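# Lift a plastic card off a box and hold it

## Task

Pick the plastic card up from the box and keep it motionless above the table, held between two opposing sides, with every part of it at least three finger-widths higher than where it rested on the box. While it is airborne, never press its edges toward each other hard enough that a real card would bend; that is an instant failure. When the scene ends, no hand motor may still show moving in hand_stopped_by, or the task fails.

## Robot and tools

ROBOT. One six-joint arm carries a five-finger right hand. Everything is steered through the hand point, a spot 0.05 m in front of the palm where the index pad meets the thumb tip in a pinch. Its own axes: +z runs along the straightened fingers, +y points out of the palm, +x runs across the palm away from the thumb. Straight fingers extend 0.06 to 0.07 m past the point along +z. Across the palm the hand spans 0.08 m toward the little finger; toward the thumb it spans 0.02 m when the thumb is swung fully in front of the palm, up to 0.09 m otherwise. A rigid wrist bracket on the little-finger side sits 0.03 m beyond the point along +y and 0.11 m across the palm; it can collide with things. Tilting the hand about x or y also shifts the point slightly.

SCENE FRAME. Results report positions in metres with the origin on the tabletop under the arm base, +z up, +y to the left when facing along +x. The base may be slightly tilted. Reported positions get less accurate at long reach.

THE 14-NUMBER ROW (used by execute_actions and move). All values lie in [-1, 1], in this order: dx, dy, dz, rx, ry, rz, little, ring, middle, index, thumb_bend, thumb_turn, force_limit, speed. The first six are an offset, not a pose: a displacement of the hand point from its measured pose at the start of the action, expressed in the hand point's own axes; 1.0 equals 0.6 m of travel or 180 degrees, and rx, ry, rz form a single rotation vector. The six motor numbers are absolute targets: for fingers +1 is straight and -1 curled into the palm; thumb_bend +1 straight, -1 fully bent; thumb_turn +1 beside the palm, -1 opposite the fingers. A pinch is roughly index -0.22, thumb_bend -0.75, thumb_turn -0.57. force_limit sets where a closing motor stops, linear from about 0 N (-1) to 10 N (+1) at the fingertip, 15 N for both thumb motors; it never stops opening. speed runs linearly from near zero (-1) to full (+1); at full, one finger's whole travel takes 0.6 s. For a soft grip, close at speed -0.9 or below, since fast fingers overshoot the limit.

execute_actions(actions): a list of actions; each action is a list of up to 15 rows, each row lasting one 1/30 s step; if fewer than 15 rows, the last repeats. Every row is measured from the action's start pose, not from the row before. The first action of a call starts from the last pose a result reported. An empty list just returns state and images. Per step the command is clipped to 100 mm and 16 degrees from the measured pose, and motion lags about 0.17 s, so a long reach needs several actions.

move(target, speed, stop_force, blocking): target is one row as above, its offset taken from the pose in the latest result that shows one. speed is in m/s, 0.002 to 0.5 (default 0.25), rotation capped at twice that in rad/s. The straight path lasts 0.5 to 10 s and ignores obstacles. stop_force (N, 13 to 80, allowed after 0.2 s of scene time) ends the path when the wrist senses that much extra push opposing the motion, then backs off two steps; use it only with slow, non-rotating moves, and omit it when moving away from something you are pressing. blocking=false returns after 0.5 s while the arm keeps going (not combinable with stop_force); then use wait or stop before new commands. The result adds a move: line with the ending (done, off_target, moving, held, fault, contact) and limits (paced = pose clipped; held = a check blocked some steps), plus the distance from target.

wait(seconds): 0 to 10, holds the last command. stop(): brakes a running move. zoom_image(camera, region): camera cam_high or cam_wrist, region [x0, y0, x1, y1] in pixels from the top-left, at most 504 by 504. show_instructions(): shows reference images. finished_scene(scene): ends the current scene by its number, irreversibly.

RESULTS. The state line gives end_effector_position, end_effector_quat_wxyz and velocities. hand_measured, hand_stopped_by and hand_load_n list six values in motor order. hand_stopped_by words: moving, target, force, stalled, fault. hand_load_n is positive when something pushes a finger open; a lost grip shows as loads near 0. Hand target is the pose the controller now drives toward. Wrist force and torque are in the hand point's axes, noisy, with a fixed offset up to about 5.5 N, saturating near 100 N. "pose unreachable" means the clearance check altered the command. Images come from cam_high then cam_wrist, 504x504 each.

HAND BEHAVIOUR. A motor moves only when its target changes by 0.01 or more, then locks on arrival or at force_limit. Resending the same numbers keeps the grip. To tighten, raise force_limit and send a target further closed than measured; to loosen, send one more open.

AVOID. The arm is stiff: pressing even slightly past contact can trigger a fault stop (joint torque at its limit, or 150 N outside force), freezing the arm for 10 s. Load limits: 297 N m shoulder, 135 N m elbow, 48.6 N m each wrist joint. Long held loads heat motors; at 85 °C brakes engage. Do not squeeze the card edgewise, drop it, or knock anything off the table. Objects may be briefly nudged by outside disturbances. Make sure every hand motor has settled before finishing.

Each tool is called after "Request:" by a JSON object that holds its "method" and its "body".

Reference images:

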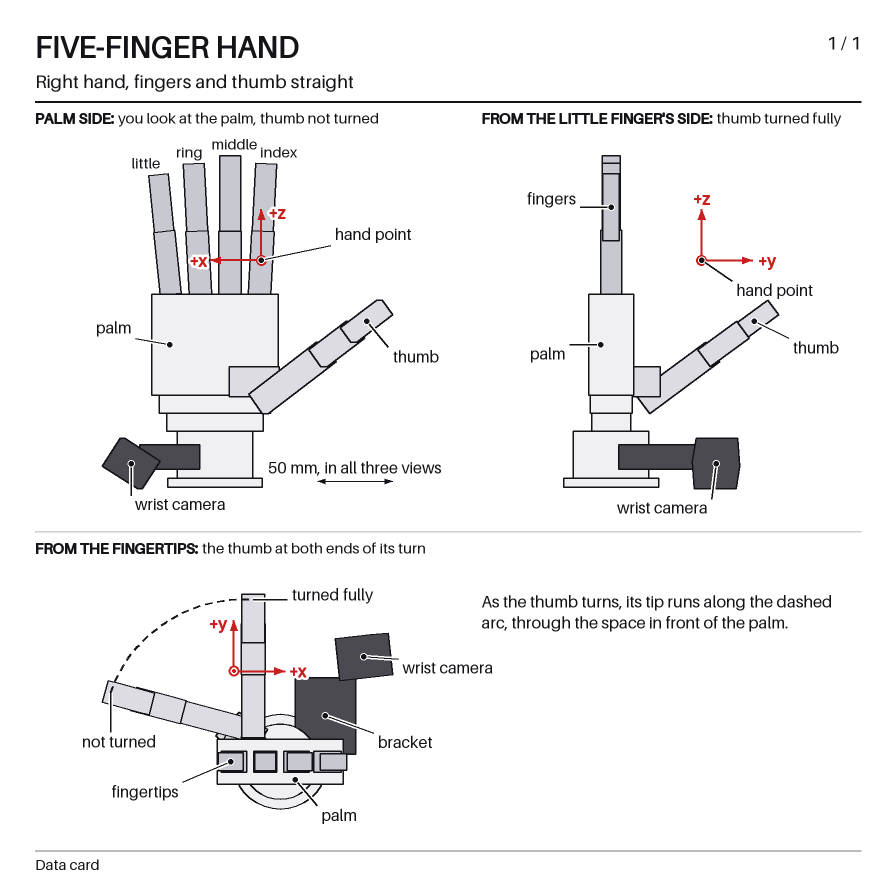

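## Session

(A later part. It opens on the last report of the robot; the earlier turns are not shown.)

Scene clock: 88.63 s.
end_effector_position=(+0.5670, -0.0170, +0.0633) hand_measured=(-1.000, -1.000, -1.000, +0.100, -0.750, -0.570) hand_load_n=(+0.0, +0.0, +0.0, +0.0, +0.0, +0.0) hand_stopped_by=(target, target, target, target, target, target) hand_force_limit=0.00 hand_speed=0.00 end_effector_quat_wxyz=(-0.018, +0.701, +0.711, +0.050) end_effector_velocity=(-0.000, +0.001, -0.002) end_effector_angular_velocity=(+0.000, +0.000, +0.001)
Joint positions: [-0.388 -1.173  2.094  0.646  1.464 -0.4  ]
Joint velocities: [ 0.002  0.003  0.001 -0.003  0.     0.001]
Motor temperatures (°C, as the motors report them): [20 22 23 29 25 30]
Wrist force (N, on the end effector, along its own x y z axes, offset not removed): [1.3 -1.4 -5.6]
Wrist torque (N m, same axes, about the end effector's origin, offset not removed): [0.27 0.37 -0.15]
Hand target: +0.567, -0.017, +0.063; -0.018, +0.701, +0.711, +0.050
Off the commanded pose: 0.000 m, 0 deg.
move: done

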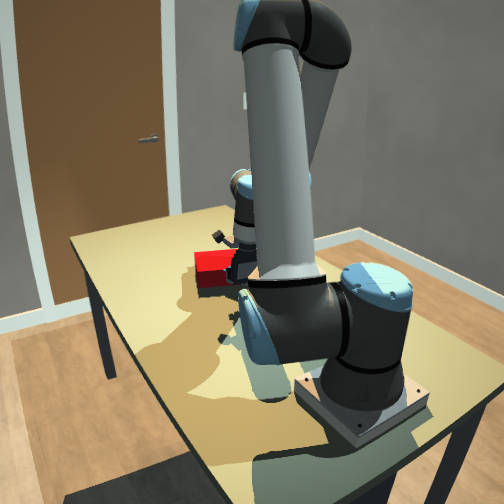

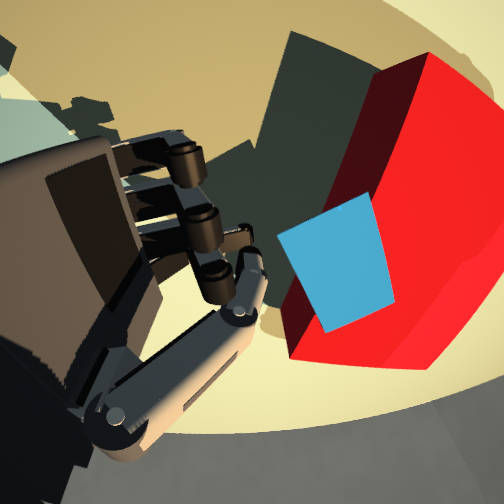

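Request:
{"method": "move", "body": {"target": [0,0.03,-0.006,0,0,0,-1,-1,-1,0.1,-0.75,-0.57,0,0], "speed": 0.02}}

Request:
{"method": "zoom_image", "body": {"camera": "cam_wrist", "region": [150,150,400,350]}}

Scene clock: 90.67 s.
end_effector_position=(+0.5847, -0.0171, +0.0677) hand_measured=(-1.000, -1.000, -1.000, +0.100, -0.750, -0.570) hand_load_n=(+0.0, +0.0, +0.0, +0.0, +0.0, +0.0) hand_stopped_by=(target, target, target, target, target, target) hand_force_limit=0.00 hand_speed=0.00 end_effector_quat_wxyz=(-0.018, +0.701, +0.711, +0.050) end_effector_velocity=(+0.003, -0.001, +0.002) end_effector_angular_velocity=(-0.001, -0.002, -0.001)
Joint positions: [-0.374 -1.158  2.056  0.667  1.464 -0.386]
Joint velocities: [ 0.001 -0.    -0.005  0.003  0.     0.002]
Motor temperatures (°C, as the motors report them): [20 22 23 29 25 30]
Wrist force (N, on the end effector, along its own x y z axes, offset not removed): [0.8 -2.7 -3.5]
Wrist torque (N m, same axes, about the end effector's origin, offset not removed): [0.01 0.44 -0.29]
Hand target: +0.585, -0.017, +0.068; -0.018, +0.701, +0.711, +0.050
Off the commanded pose: 0.000 m, 0 deg.
move: done

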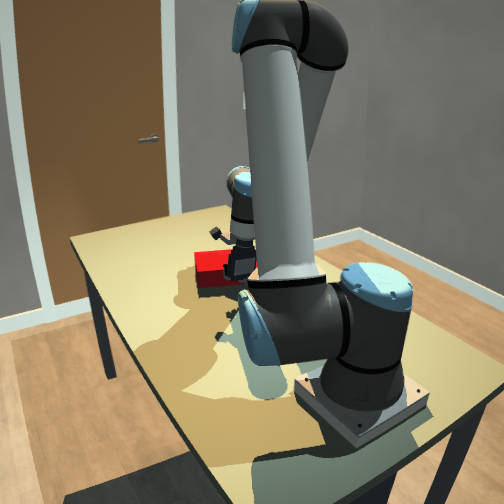

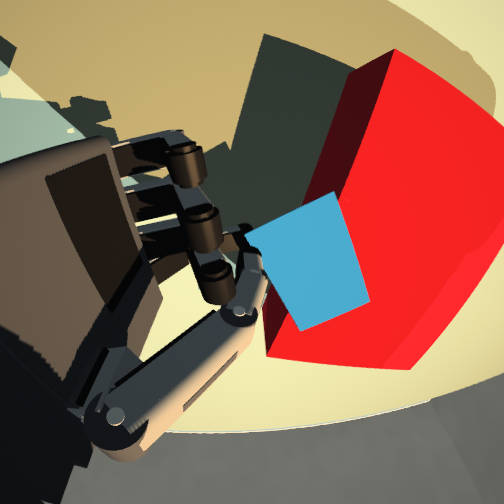

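Region (150, 150, 400, 350) of cam_wrist's 504x504 image, scaled by 2.016, with more detail than that image has; it fills the top 403 rows of this view, and the rest is white.

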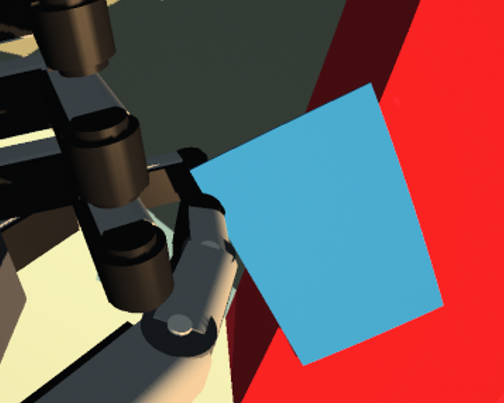

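Index is under the corner and the thumb is above. I'll advance further and shift slightly along +y.

Request:
{"method": "move", "body": {"target": [0.012,0.025,0,0,0,0,-1,-1,-1,0.1,-0.75,-0.57,0,0], "speed": 0.01}}

Request:
{"method": "execute_actions", "body": {"actions": [[[0,0,0,0,0,0,-1,-1,-1,-0.5,-0.75,-0.57,-0.2,-0.9]],[[0,0,0,0,0,0,-1,-1,-1,-0.5,-0.75,-0.57,-0.2,-0.9]],[[0,0,0,0,0,0,-1,-1,-1,-0.5,-0.75,-0.57,-0.2,-0.9]],[[0,0,0,0,0,0,-1,-1,-1,-0.5,-0.75,-0.57,-0.2,-0.9]],[[0,0,0,0,0,0,-1,-1,-1,-0.5,-0.75,-0.57,-0.2,-0.9]],[[0,0,0,0,0,0,-1,-1,-1,-0.5,-0.75,-0.57,-0.2,-0.9]]]}}

Scene clock: 93.70 s.
end_effector_position=(+0.5994, -0.0098, +0.0691) hand_measured=(-1.000, -1.000, -1.000, +0.100, -0.750, -0.570) hand_load_n=(+0.0, +0.0, +0.0, +0.0, +0.0, +0.0) hand_stopped_by=(target, target, target, target, target, target) hand_force_limit=0.00 hand_speed=0.00 end_effector_quat_wxyz=(-0.018, +0.701, +0.711, +0.050) end_effector_velocity=(+0.002, +0.001, +0.001) end_effector_angular_velocity=(-0.000, -0.001, -0.000)
Joint positions: [-0.349 -1.142  2.025  0.68   1.464 -0.361]
Joint velocities: [ 0.002  0.001 -0.003  0.001 -0.     0.002]
Motor temperatures (°C, as the motors report them): [20 22 23 29 25 30]
Wrist force (N, on the end effector, along its own x y z axes, offset not removed): [-0.1 -4.1 -4.2]
Wrist torque (N m, same axes, about the end effector's origin, offset not removed): [-0.29 0.52 -0.32]
Hand target: +0.600, -0.010, +0.069; -0.018, +0.701, +0.711, +0.050
Off the commanded pose: 0.000 m, 0 deg.
move: done

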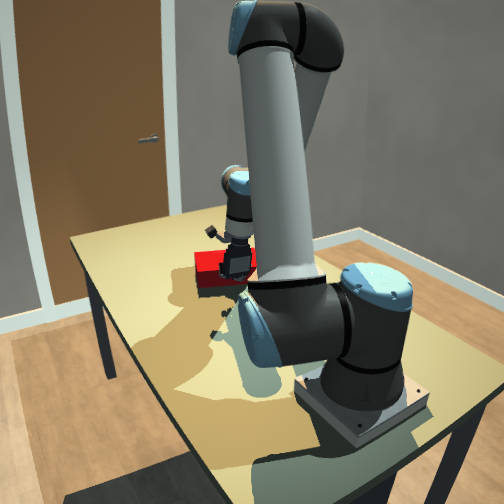

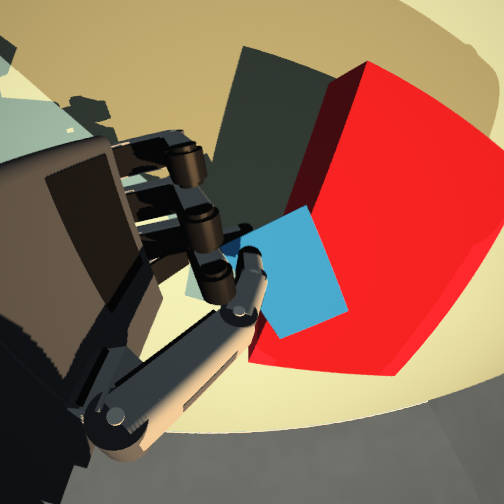

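Scene clock: 96.70 s.
end_effector_position=(+0.5994, -0.0098, +0.0691) hand_measured=(-1.000, -1.000, -1.000, -0.214, -0.750, -0.570) hand_load_n=(+0.0, +0.0, +0.0, +5.0, +0.0, -0.5) hand_stopped_by=(target, target, target, force, target, target) hand_force_limit=-0.20 hand_speed=-0.90 end_effector_quat_wxyz=(-0.018, +0.701, +0.711, +0.050) end_effector_velocity=(+0.000, +0.000, +0.001) end_effector_angular_velocity=(-0.000, -0.001, +0.001)
Joint positions: [-0.349 -1.142  2.025  0.68   1.464 -0.361]
Joint velocities: [ 0.    -0.001  0.    -0.     0.    -0.   ]
Motor temperatures (°C, as the motors report them): [20 22 23 29 25 30]
Wrist force (N, on the end effector, along its own x y z axes, offset not removed): [1.2 -1.7 -3.5]
Wrist torque (N m, same axes, about the end effector's origin, offset not removed): [0.23 0.38 -0.25]
Hand target: +0.599, -0.010, +0.069; -0.018, +0.701, +0.711, +0.050
Off the commanded pose: 0.000 m, 0 deg.

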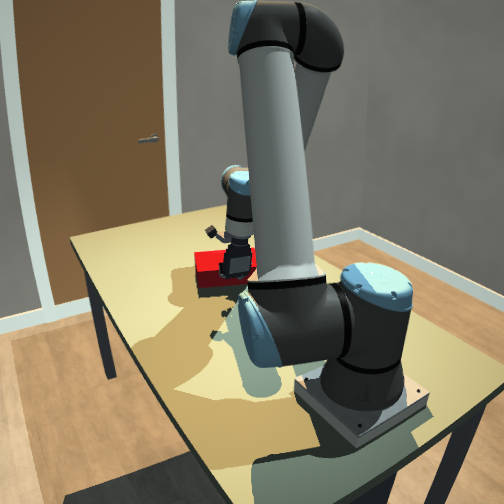

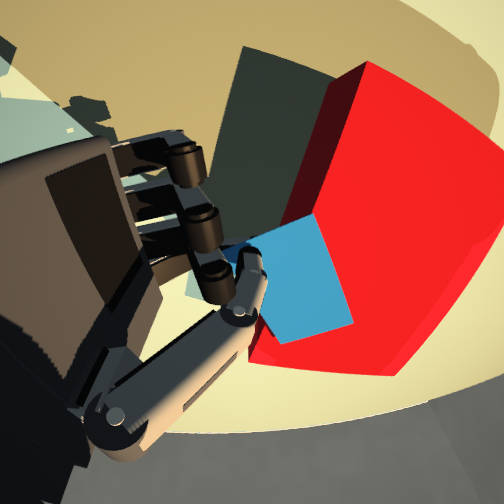

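Request:
{"method": "move", "body": {"target": [0,0,-0.17,0,0,0,-1,-1,-1,-0.5,-0.75,-0.57,-0.2,-0.9], "speed": 0.05}}

Scene clock: 99.53 s.
end_effector_position=(+0.5949, -0.0197, +0.1704) hand_measured=(-1.000, -1.000, -1.000, -0.214, -0.750, -0.570) hand_load_n=(+0.0, +0.0, +0.0, +5.0, +0.0, -0.5) hand_stopped_by=(target, target, target, force, target, target) hand_force_limit=-0.20 hand_speed=-0.90 end_effector_quat_wxyz=(-0.018, +0.701, +0.711, +0.050) end_effector_velocity=(-0.000, -0.000, +0.002) end_effector_angular_velocity=(+0.001, +0.001, -0.001)
Joint positions: [-0.372 -1.277  1.981  0.862  1.464 -0.384]
Joint velocities: [-0.001 -0.002 -0.001  0.003 -0.    -0.   ]
Motor temperatures (°C, as the motors report them): [20 22 23 29 25 30]
Wrist force (N, on the end effector, along its own x y z axes, offset not removed): [0.2 -2.7 -2.7]
Wrist torque (N m, same axes, about the end effector's origin, offset not removed): [-0.08 0.49 -0.23]
Hand target: +0.595, -0.020, +0.171; -0.018, +0.701, +0.711, +0.050
Off the commanded pose: 0.000 m, 0 deg.
move: done

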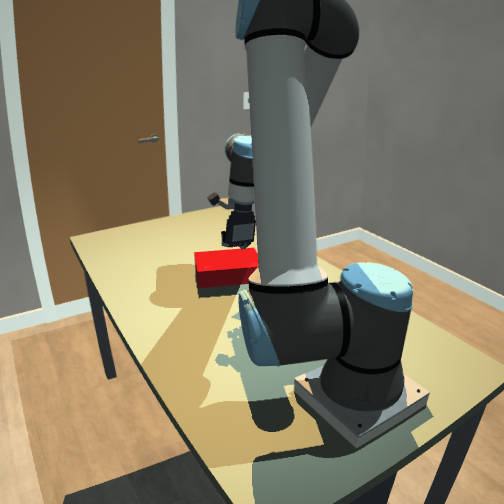

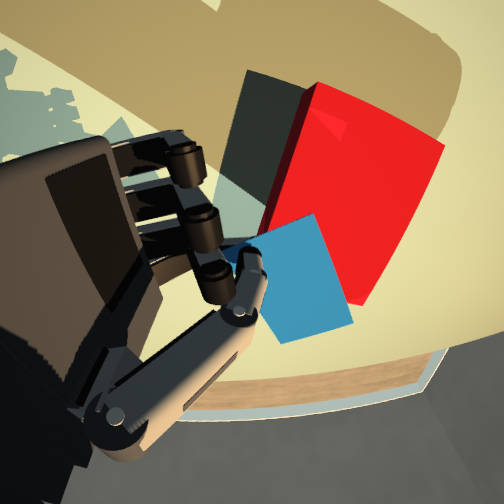

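Request:
{"method": "finished_scene", "body": {"scene": 1}}

The scene is finished: the task was done.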